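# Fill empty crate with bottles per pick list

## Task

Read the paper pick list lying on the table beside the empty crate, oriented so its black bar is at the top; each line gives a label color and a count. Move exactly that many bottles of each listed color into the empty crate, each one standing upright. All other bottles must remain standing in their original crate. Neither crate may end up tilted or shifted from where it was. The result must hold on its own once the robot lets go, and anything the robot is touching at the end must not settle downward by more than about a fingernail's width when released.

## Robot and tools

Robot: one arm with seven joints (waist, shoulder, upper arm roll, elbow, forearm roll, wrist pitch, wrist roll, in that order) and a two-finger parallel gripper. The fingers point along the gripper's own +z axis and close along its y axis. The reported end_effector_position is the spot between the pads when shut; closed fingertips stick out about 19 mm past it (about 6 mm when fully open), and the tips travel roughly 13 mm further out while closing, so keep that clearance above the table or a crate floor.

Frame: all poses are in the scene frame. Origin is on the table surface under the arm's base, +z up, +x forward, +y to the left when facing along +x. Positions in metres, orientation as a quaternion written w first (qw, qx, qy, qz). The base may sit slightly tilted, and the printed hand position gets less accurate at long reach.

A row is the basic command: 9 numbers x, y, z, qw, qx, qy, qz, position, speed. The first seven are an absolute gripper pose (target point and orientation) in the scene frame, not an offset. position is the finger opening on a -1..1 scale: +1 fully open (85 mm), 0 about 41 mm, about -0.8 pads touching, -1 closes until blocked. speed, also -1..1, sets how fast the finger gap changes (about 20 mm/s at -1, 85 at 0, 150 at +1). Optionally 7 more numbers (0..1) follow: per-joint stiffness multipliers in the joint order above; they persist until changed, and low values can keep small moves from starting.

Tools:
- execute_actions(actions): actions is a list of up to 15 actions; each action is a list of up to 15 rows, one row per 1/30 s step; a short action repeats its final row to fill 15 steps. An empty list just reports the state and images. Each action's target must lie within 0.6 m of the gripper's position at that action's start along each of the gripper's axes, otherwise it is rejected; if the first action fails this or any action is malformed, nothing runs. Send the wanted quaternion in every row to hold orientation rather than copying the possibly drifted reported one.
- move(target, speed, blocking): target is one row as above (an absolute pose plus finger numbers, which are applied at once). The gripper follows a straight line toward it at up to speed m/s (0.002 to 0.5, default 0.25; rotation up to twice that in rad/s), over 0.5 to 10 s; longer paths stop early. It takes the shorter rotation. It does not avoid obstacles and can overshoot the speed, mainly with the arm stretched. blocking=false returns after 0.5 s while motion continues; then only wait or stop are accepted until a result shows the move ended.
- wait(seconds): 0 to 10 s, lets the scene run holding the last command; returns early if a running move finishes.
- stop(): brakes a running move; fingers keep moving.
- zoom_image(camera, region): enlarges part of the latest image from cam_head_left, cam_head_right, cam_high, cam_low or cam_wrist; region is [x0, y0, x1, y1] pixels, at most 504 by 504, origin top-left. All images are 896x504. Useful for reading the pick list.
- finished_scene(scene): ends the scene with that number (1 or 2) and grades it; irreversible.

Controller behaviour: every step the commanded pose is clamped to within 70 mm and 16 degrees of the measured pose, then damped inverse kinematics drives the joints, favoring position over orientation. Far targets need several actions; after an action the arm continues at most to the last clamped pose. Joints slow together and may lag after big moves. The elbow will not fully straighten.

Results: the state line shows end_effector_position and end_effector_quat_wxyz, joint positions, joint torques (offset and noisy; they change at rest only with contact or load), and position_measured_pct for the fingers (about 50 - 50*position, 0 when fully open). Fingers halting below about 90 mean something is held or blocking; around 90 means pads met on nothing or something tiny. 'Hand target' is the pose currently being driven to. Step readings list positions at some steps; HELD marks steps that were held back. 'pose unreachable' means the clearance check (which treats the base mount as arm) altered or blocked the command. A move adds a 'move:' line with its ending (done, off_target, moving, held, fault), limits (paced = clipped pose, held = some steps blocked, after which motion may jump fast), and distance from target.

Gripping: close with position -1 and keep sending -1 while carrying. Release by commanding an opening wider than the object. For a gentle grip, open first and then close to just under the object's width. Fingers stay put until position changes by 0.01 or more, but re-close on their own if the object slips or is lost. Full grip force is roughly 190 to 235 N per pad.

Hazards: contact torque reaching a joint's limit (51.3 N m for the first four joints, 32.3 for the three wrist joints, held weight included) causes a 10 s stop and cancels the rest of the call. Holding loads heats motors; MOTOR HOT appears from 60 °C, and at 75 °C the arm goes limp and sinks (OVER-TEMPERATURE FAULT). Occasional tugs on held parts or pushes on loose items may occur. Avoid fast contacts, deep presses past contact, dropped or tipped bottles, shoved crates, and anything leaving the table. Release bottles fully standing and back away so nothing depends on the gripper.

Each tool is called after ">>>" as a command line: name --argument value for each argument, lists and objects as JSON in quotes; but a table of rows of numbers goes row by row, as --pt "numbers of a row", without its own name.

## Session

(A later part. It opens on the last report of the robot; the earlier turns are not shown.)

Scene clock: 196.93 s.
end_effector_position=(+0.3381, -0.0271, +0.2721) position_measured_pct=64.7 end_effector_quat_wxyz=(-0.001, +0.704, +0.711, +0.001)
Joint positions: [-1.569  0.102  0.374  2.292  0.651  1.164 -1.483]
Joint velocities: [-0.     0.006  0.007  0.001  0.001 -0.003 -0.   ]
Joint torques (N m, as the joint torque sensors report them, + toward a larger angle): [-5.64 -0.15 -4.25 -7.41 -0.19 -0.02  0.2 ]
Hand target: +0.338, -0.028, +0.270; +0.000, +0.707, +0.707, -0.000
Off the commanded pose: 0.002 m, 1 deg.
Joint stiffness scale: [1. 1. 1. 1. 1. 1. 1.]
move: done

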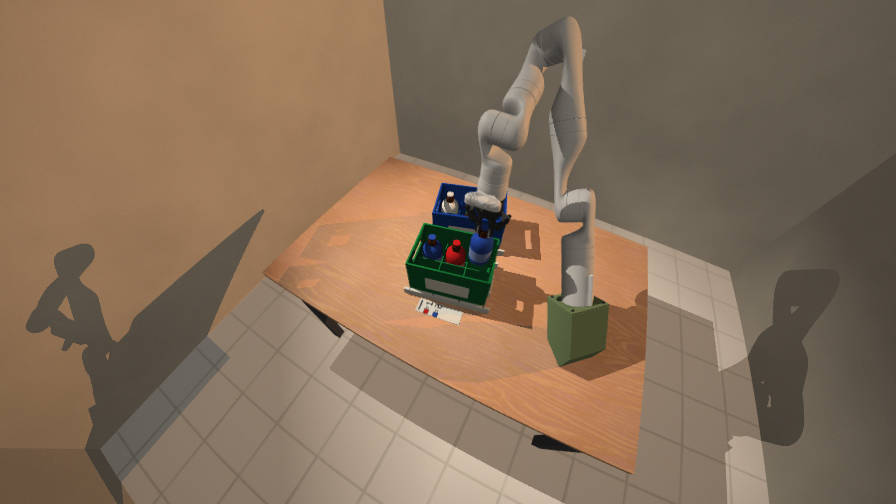

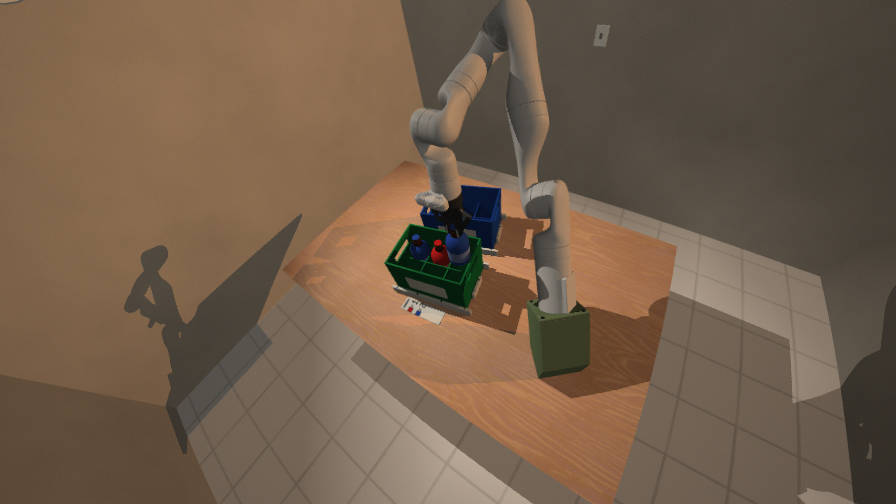

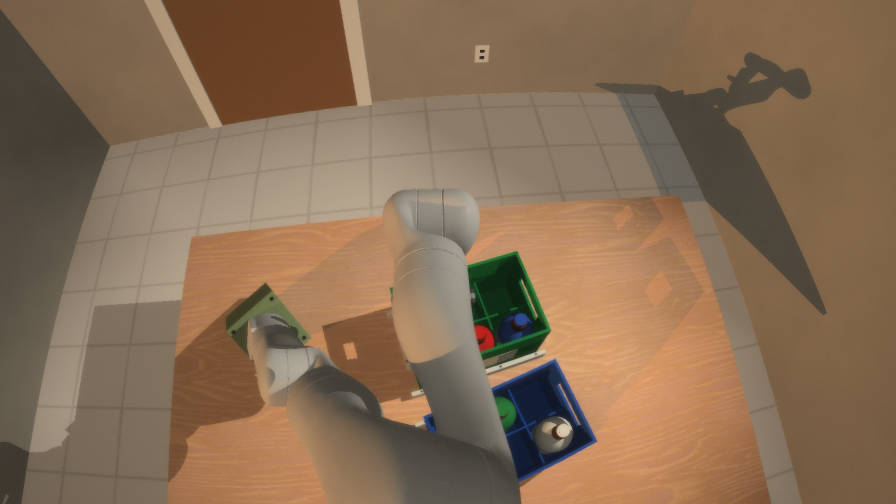

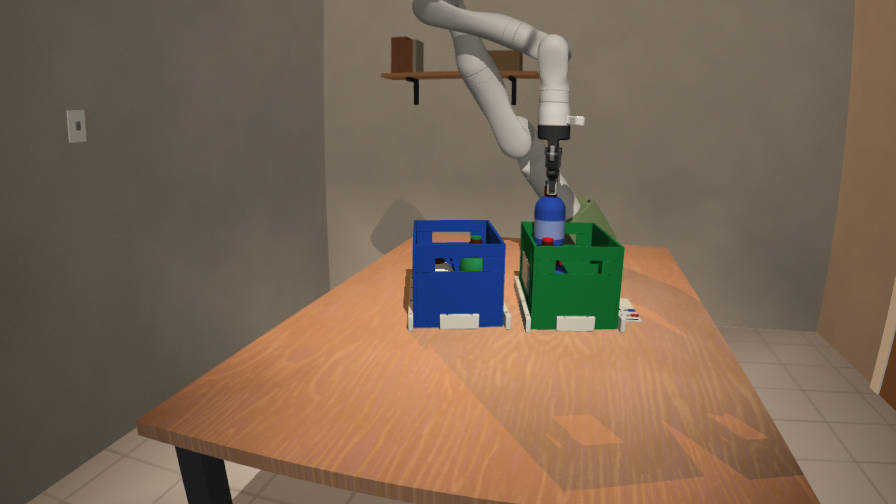

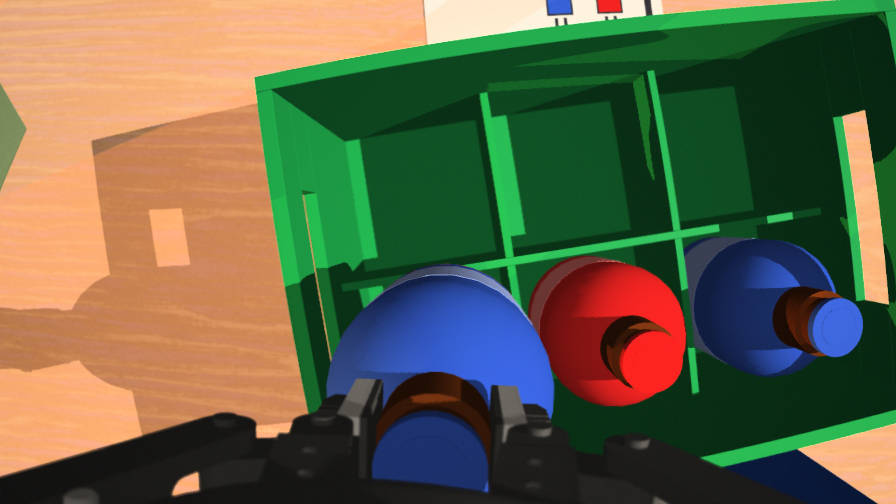

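>>> move --target '[0.342,-0.028,0.21,0,0.707,0.707,0,-1,0]' --speed 0.03

>>> move --target '[0.342,-0.028,0.158,0,0.707,0.707,0,-1,0]' --speed 0.025

Scene clock: 213.53 s.
end_effector_position=(+0.3492, -0.0158, +0.2338) position_measured_pct=64.7 end_effector_quat_wxyz=(-0.002, +0.703, +0.711, +0.019)
Joint positions: [-1.508  0.178  0.435  2.354  0.747  0.965 -1.503]
Joint velocities: [ 0.004  0.    -0.006 -0.    -0.    -0.    -0.002]
Joint torques (N m, as the joint torque sensors report them, + toward a larger angle): [ 19.35  21.1   13.44  20.09   3.49 -12.21   0.08]
Hand target: +0.341, -0.030, +0.214; -0.001, +0.707, +0.707, -0.001
Off the commanded pose: 0.028 m, 2 deg.
Joint stiffness scale: [1. 1. 1. 1. 1. 1. 1.]
move: off_target

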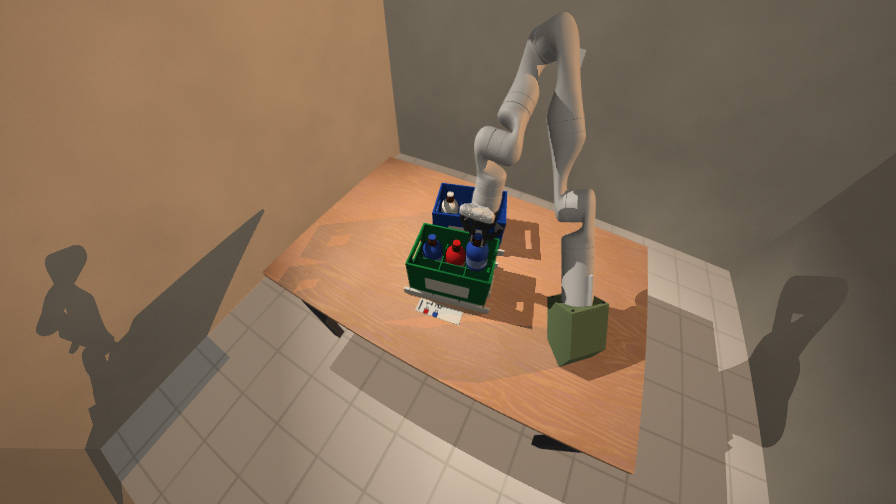

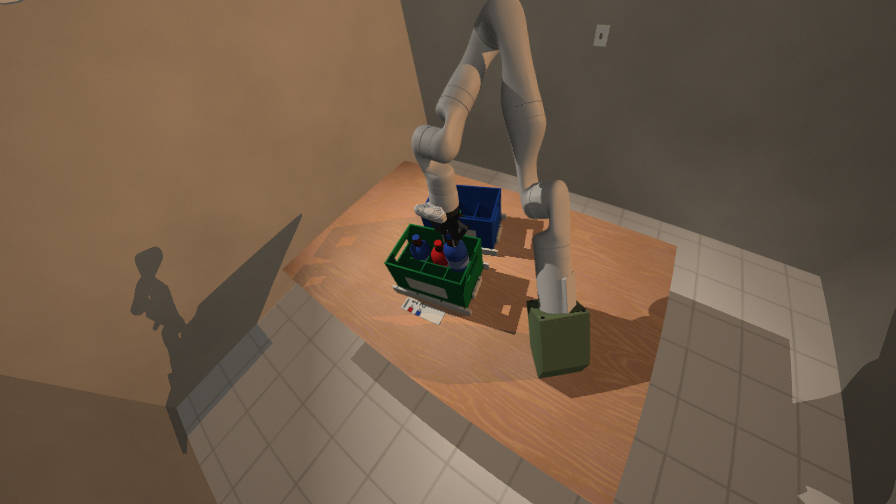

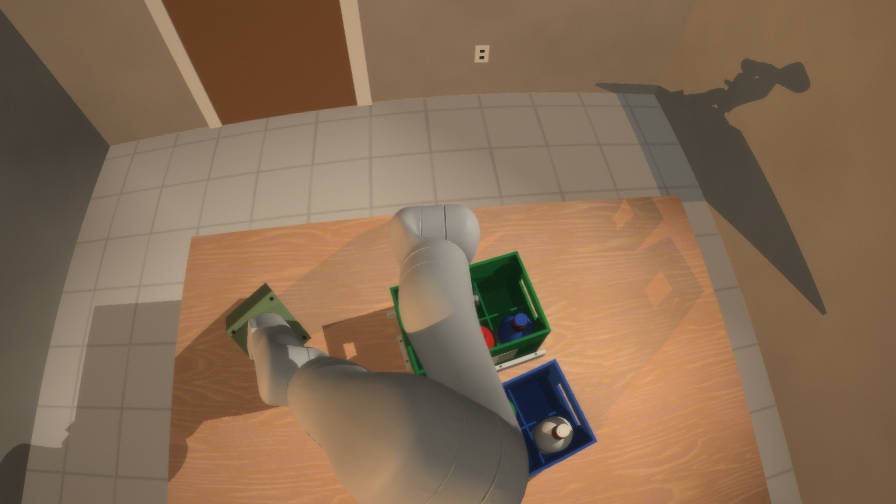

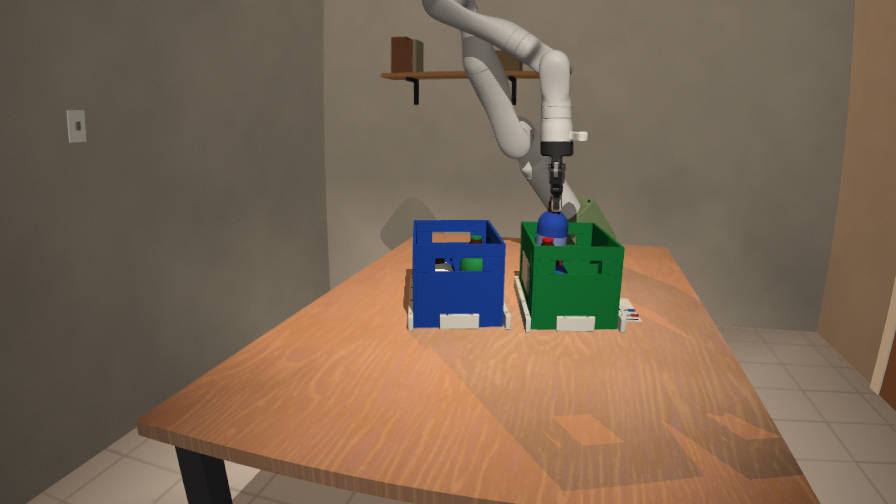

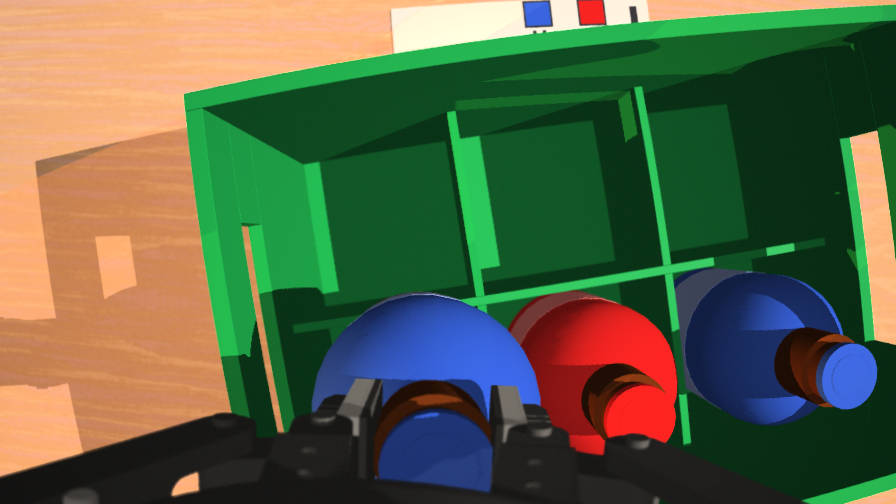

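Scene clock: 217.13 s.
end_effector_position=(+0.3425, -0.0201, +0.1608) position_measured_pct=64.7 end_effector_quat_wxyz=(-0.008, +0.706, +0.708, +0.008)
Joint positions: [-1.429  0.382  0.619  2.465  0.915  0.6   -1.575]
Joint velocities: [-0.     0.016  0.026  0.001  0.001 -0.009 -0.   ]
Joint torques (N m, as the joint torque sensors report them, + toward a larger angle): [-2.87 -0.03  1.   -2.1   1.5   3.14  0.41]
Hand target: +0.342, -0.028, +0.158; -0.000, +0.707, +0.707, -0.000
Off the commanded pose: 0.008 m, 1 deg.
Joint stiffness scale: [1. 1. 1. 1. 1. 1. 1.]
move: off_target; limits=paced

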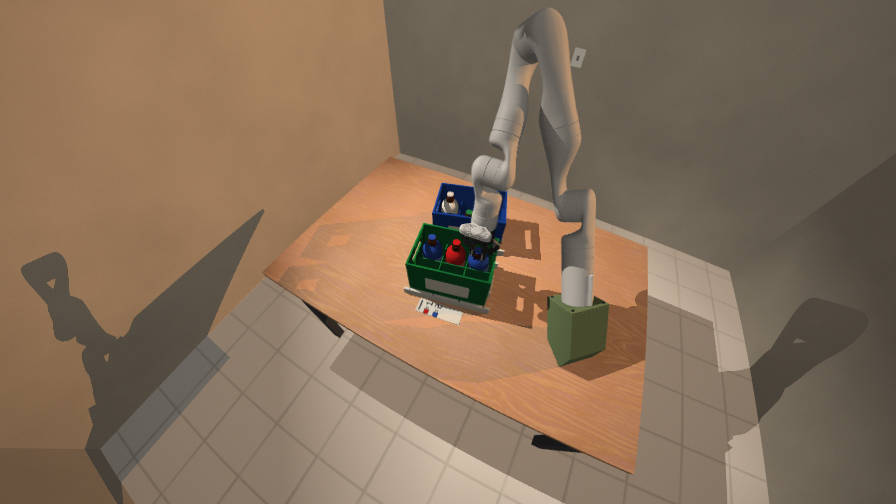

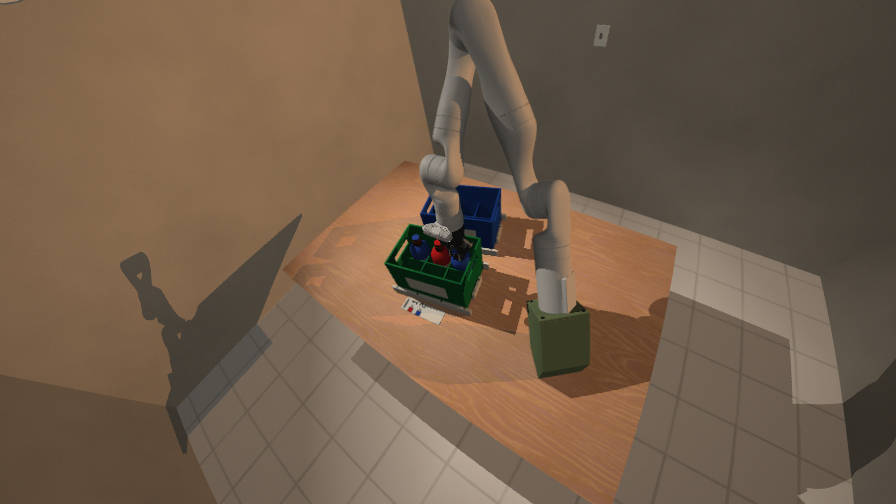

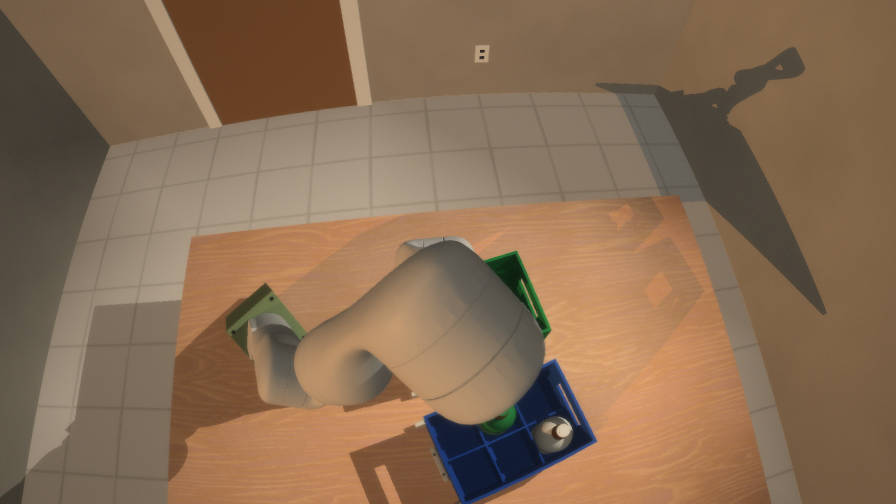

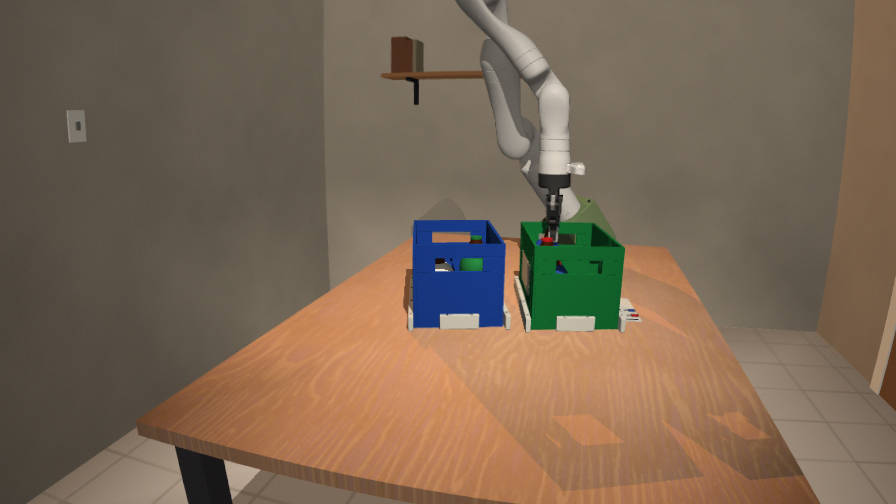

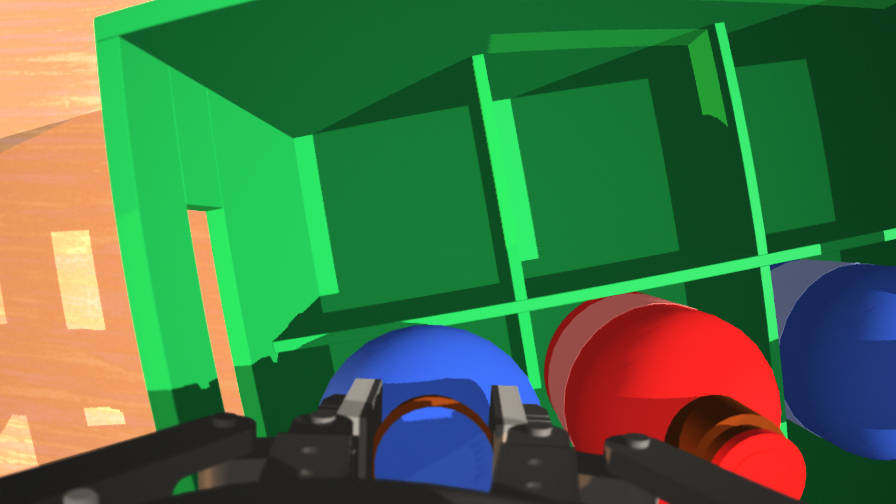

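Slipped in.

>>> execute_actions --actions '[[[0.342,-0.022,0.158,0,0.707,0.707,0,0.1,0]],[[0.342,-0.022,0.158,0,0.707,0.707,0,0.1,0]]]'

>>> move --target '[0.342,-0.022,0.35,0,0.707,0.707,0,0.1,0]' --speed 0.12

Scene clock: 222.33 s.
end_effector_position=(+0.3410, -0.0222, +0.1579) position_measured_pct=45.2 end_effector_quat_wxyz=(-0.002, +0.704, +0.710, +0.000)
Joint positions: [-1.43   0.404  0.622  2.465  0.915  0.598 -1.576]
Joint velocities: [-0.    -0.     0.     0.    -0.001 -0.    -0.   ]
Joint torques (N m, as the joint torque sensors report them, + toward a larger angle): [-6.15 -2.84 -2.1  -2.39 -0.3   0.07  0.17]
Hand target: +0.342, -0.022, +0.158; -0.000, +0.707, +0.707, -0.000
Off the commanded pose: 0.001 m, 1 deg.
Joint stiffness scale: [1. 1. 1. 1. 1. 1. 1.]
Step readings (end_effector_position; steps 1 to 15: 1st action; 16 to 30: 2nd action):
0: (+0.3425, -0.0204, +0.1604)
1: (+0.3423, -0.0203, +0.1603)
2: (+0.3420, -0.0203, +0.1599)
4: (+0.3416, -0.0211, +0.1591)
8: (+0.3411, -0.0216, +0.1583)
15: (+0.3410, -0.0220, +0.1580)
16: (+0.3410, -0.0220, +0.1579)
17: (+0.3410, -0.0221, +0.1579)
19: (+0.3410, -0.0221, +0.1579)
23: (+0.3410, -0.0222, +0.1579)
30: end_effector_position above

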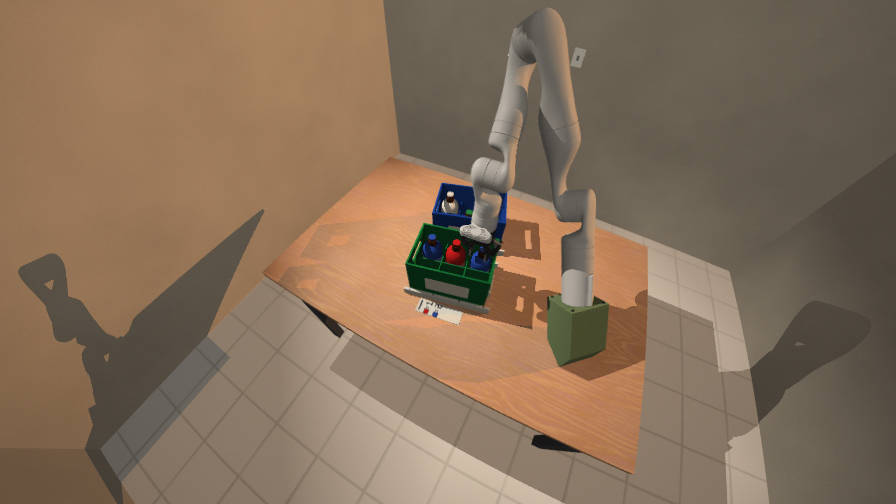

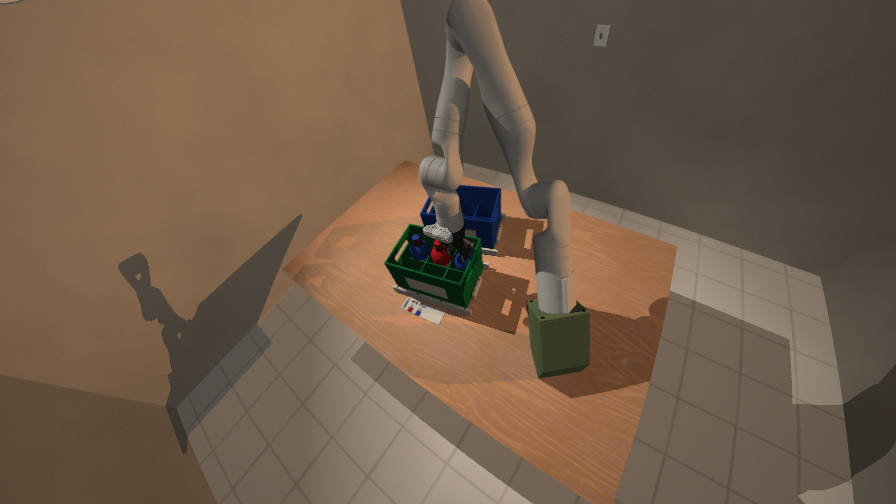

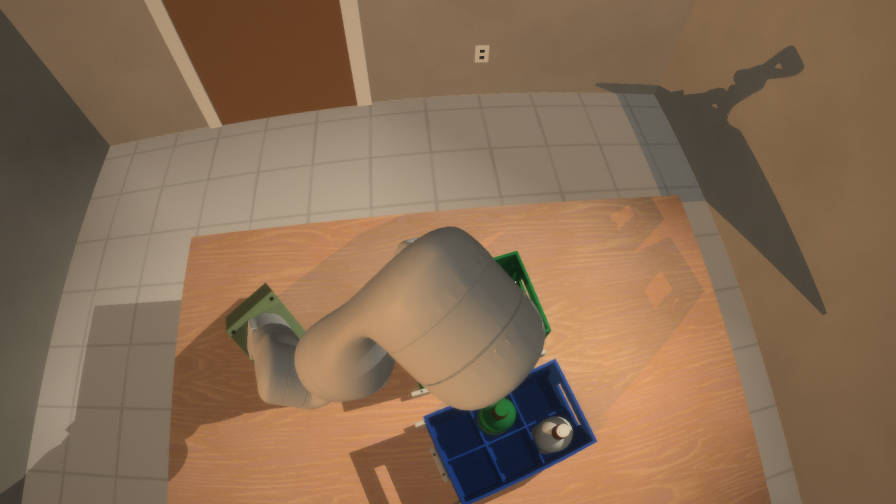

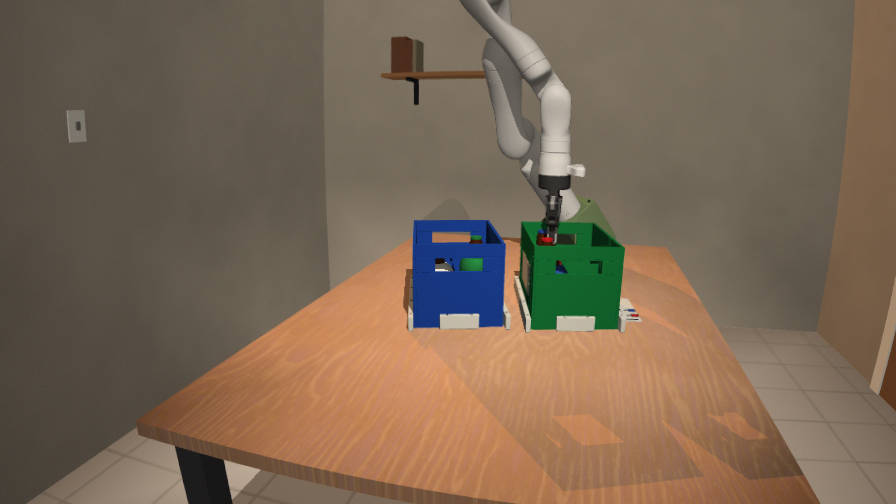

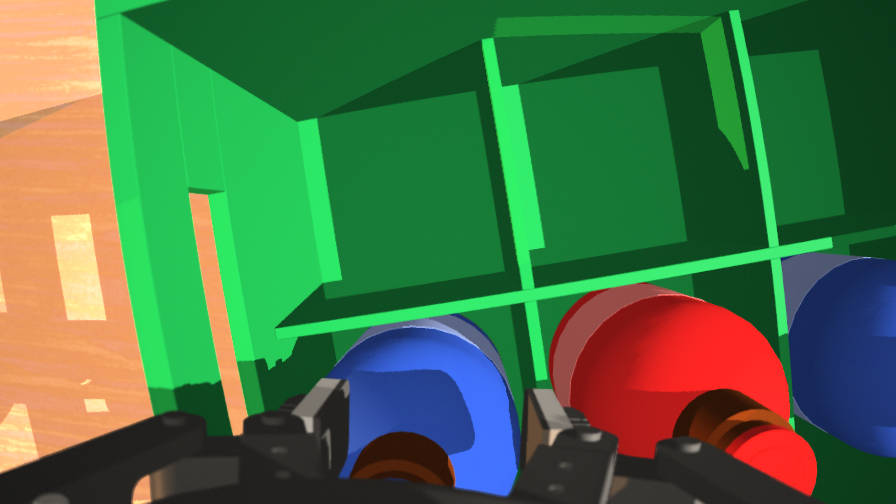

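Scene clock: 224.37 s.
end_effector_position=(+0.3424, -0.0224, +0.3483) position_measured_pct=45.2 end_effector_quat_wxyz=(+0.002, +0.710, +0.704, -0.000)
Joint positions: [-1.725  0.054  0.367  2.106  0.558  1.439 -1.48 ]
Joint velocities: [ 0.    -0.003 -0.005 -0.002  0.001  0.001  0.   ]
Joint torques (N m, as the joint torque sensors report them, + toward a larger angle): [-4.84  2.31 -3.66 -6.89 -0.21  0.18  0.15]
Hand target: +0.342, -0.022, +0.351; -0.000, +0.708, +0.707, +0.000
Off the commanded pose: 0.002 m, 1 deg.
Joint stiffness scale: [1. 1. 1. 1. 1. 1. 1.]
move: done

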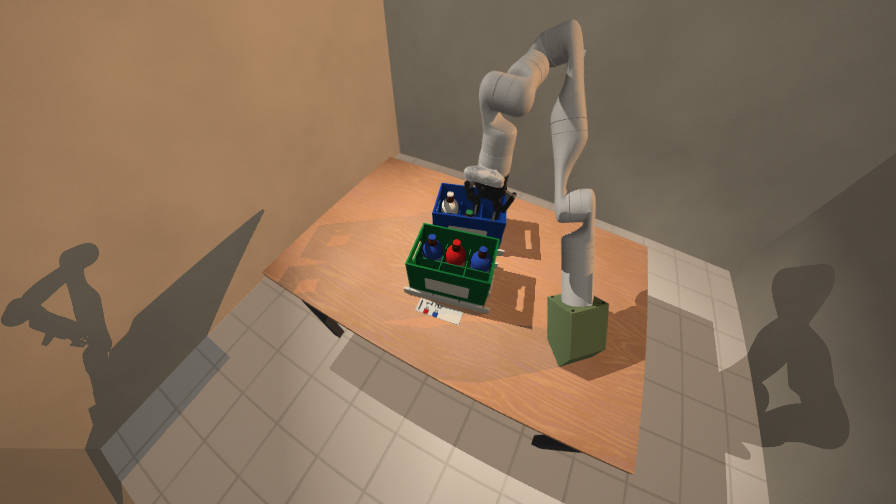

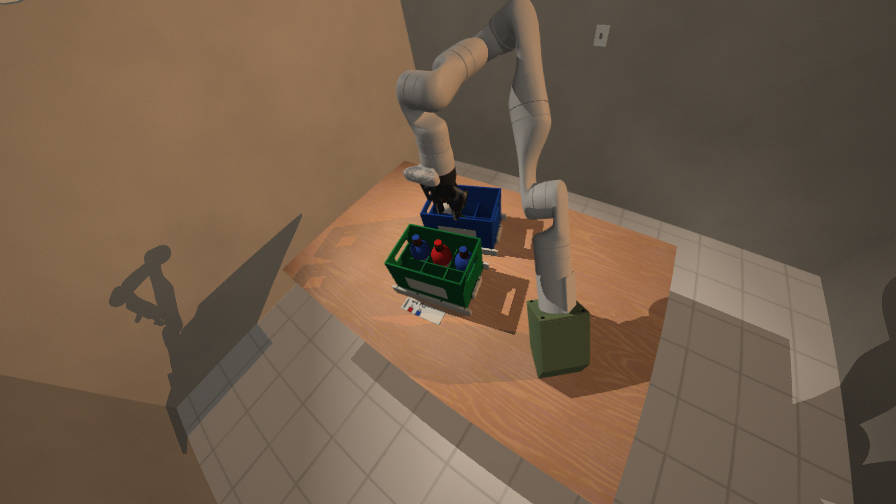

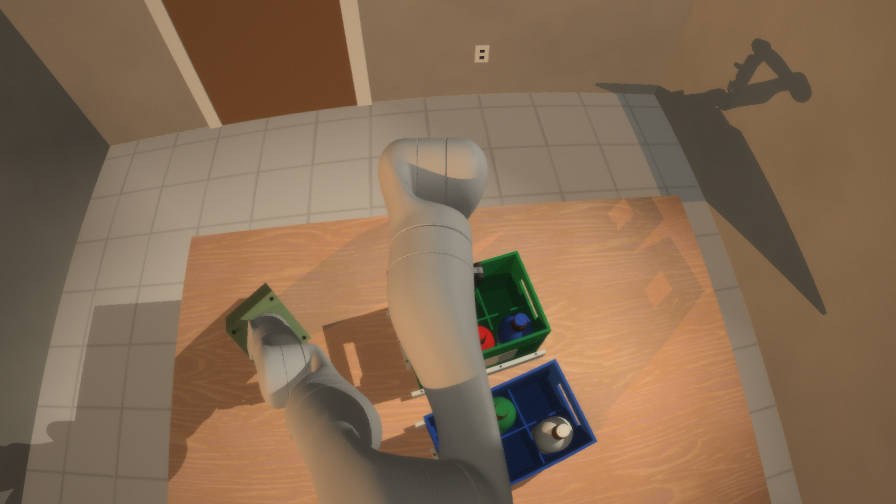

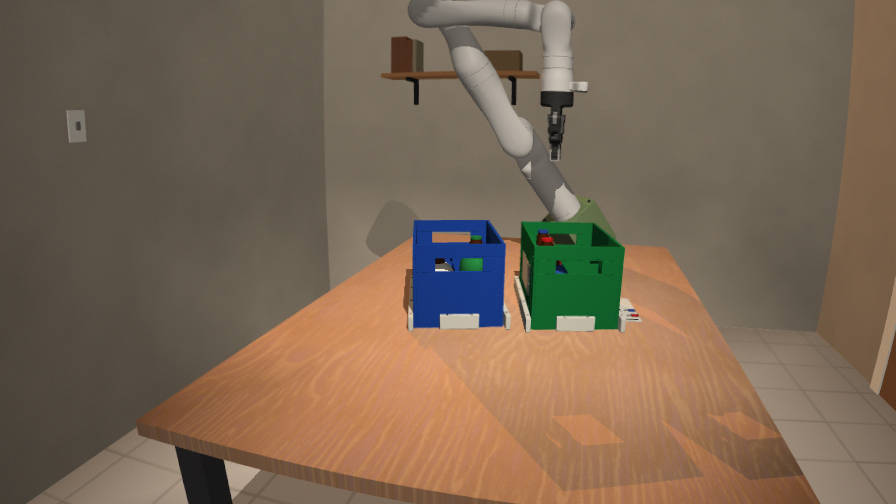

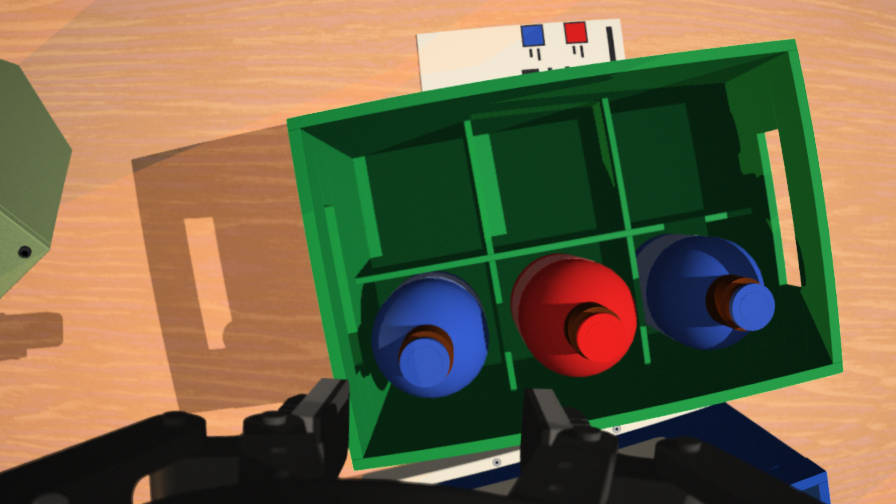

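>>> zoom_image --camera "cam_head_left" --region '[400,285,480,335]'

Region (400, 285, 480, 335) of cam_head_left's 896x504 image, scaled by 6.300, with more detail than that image has; it fills the top 315 rows of this view, and the rest is white.

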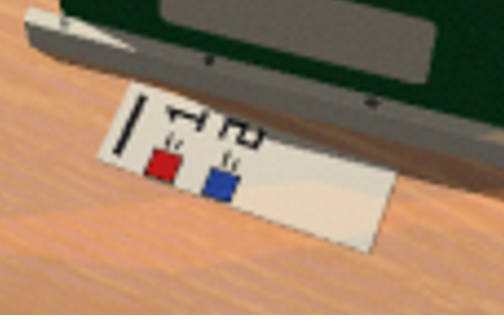

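>>> finished_scene --scene 1

The scene is finished: the task was done.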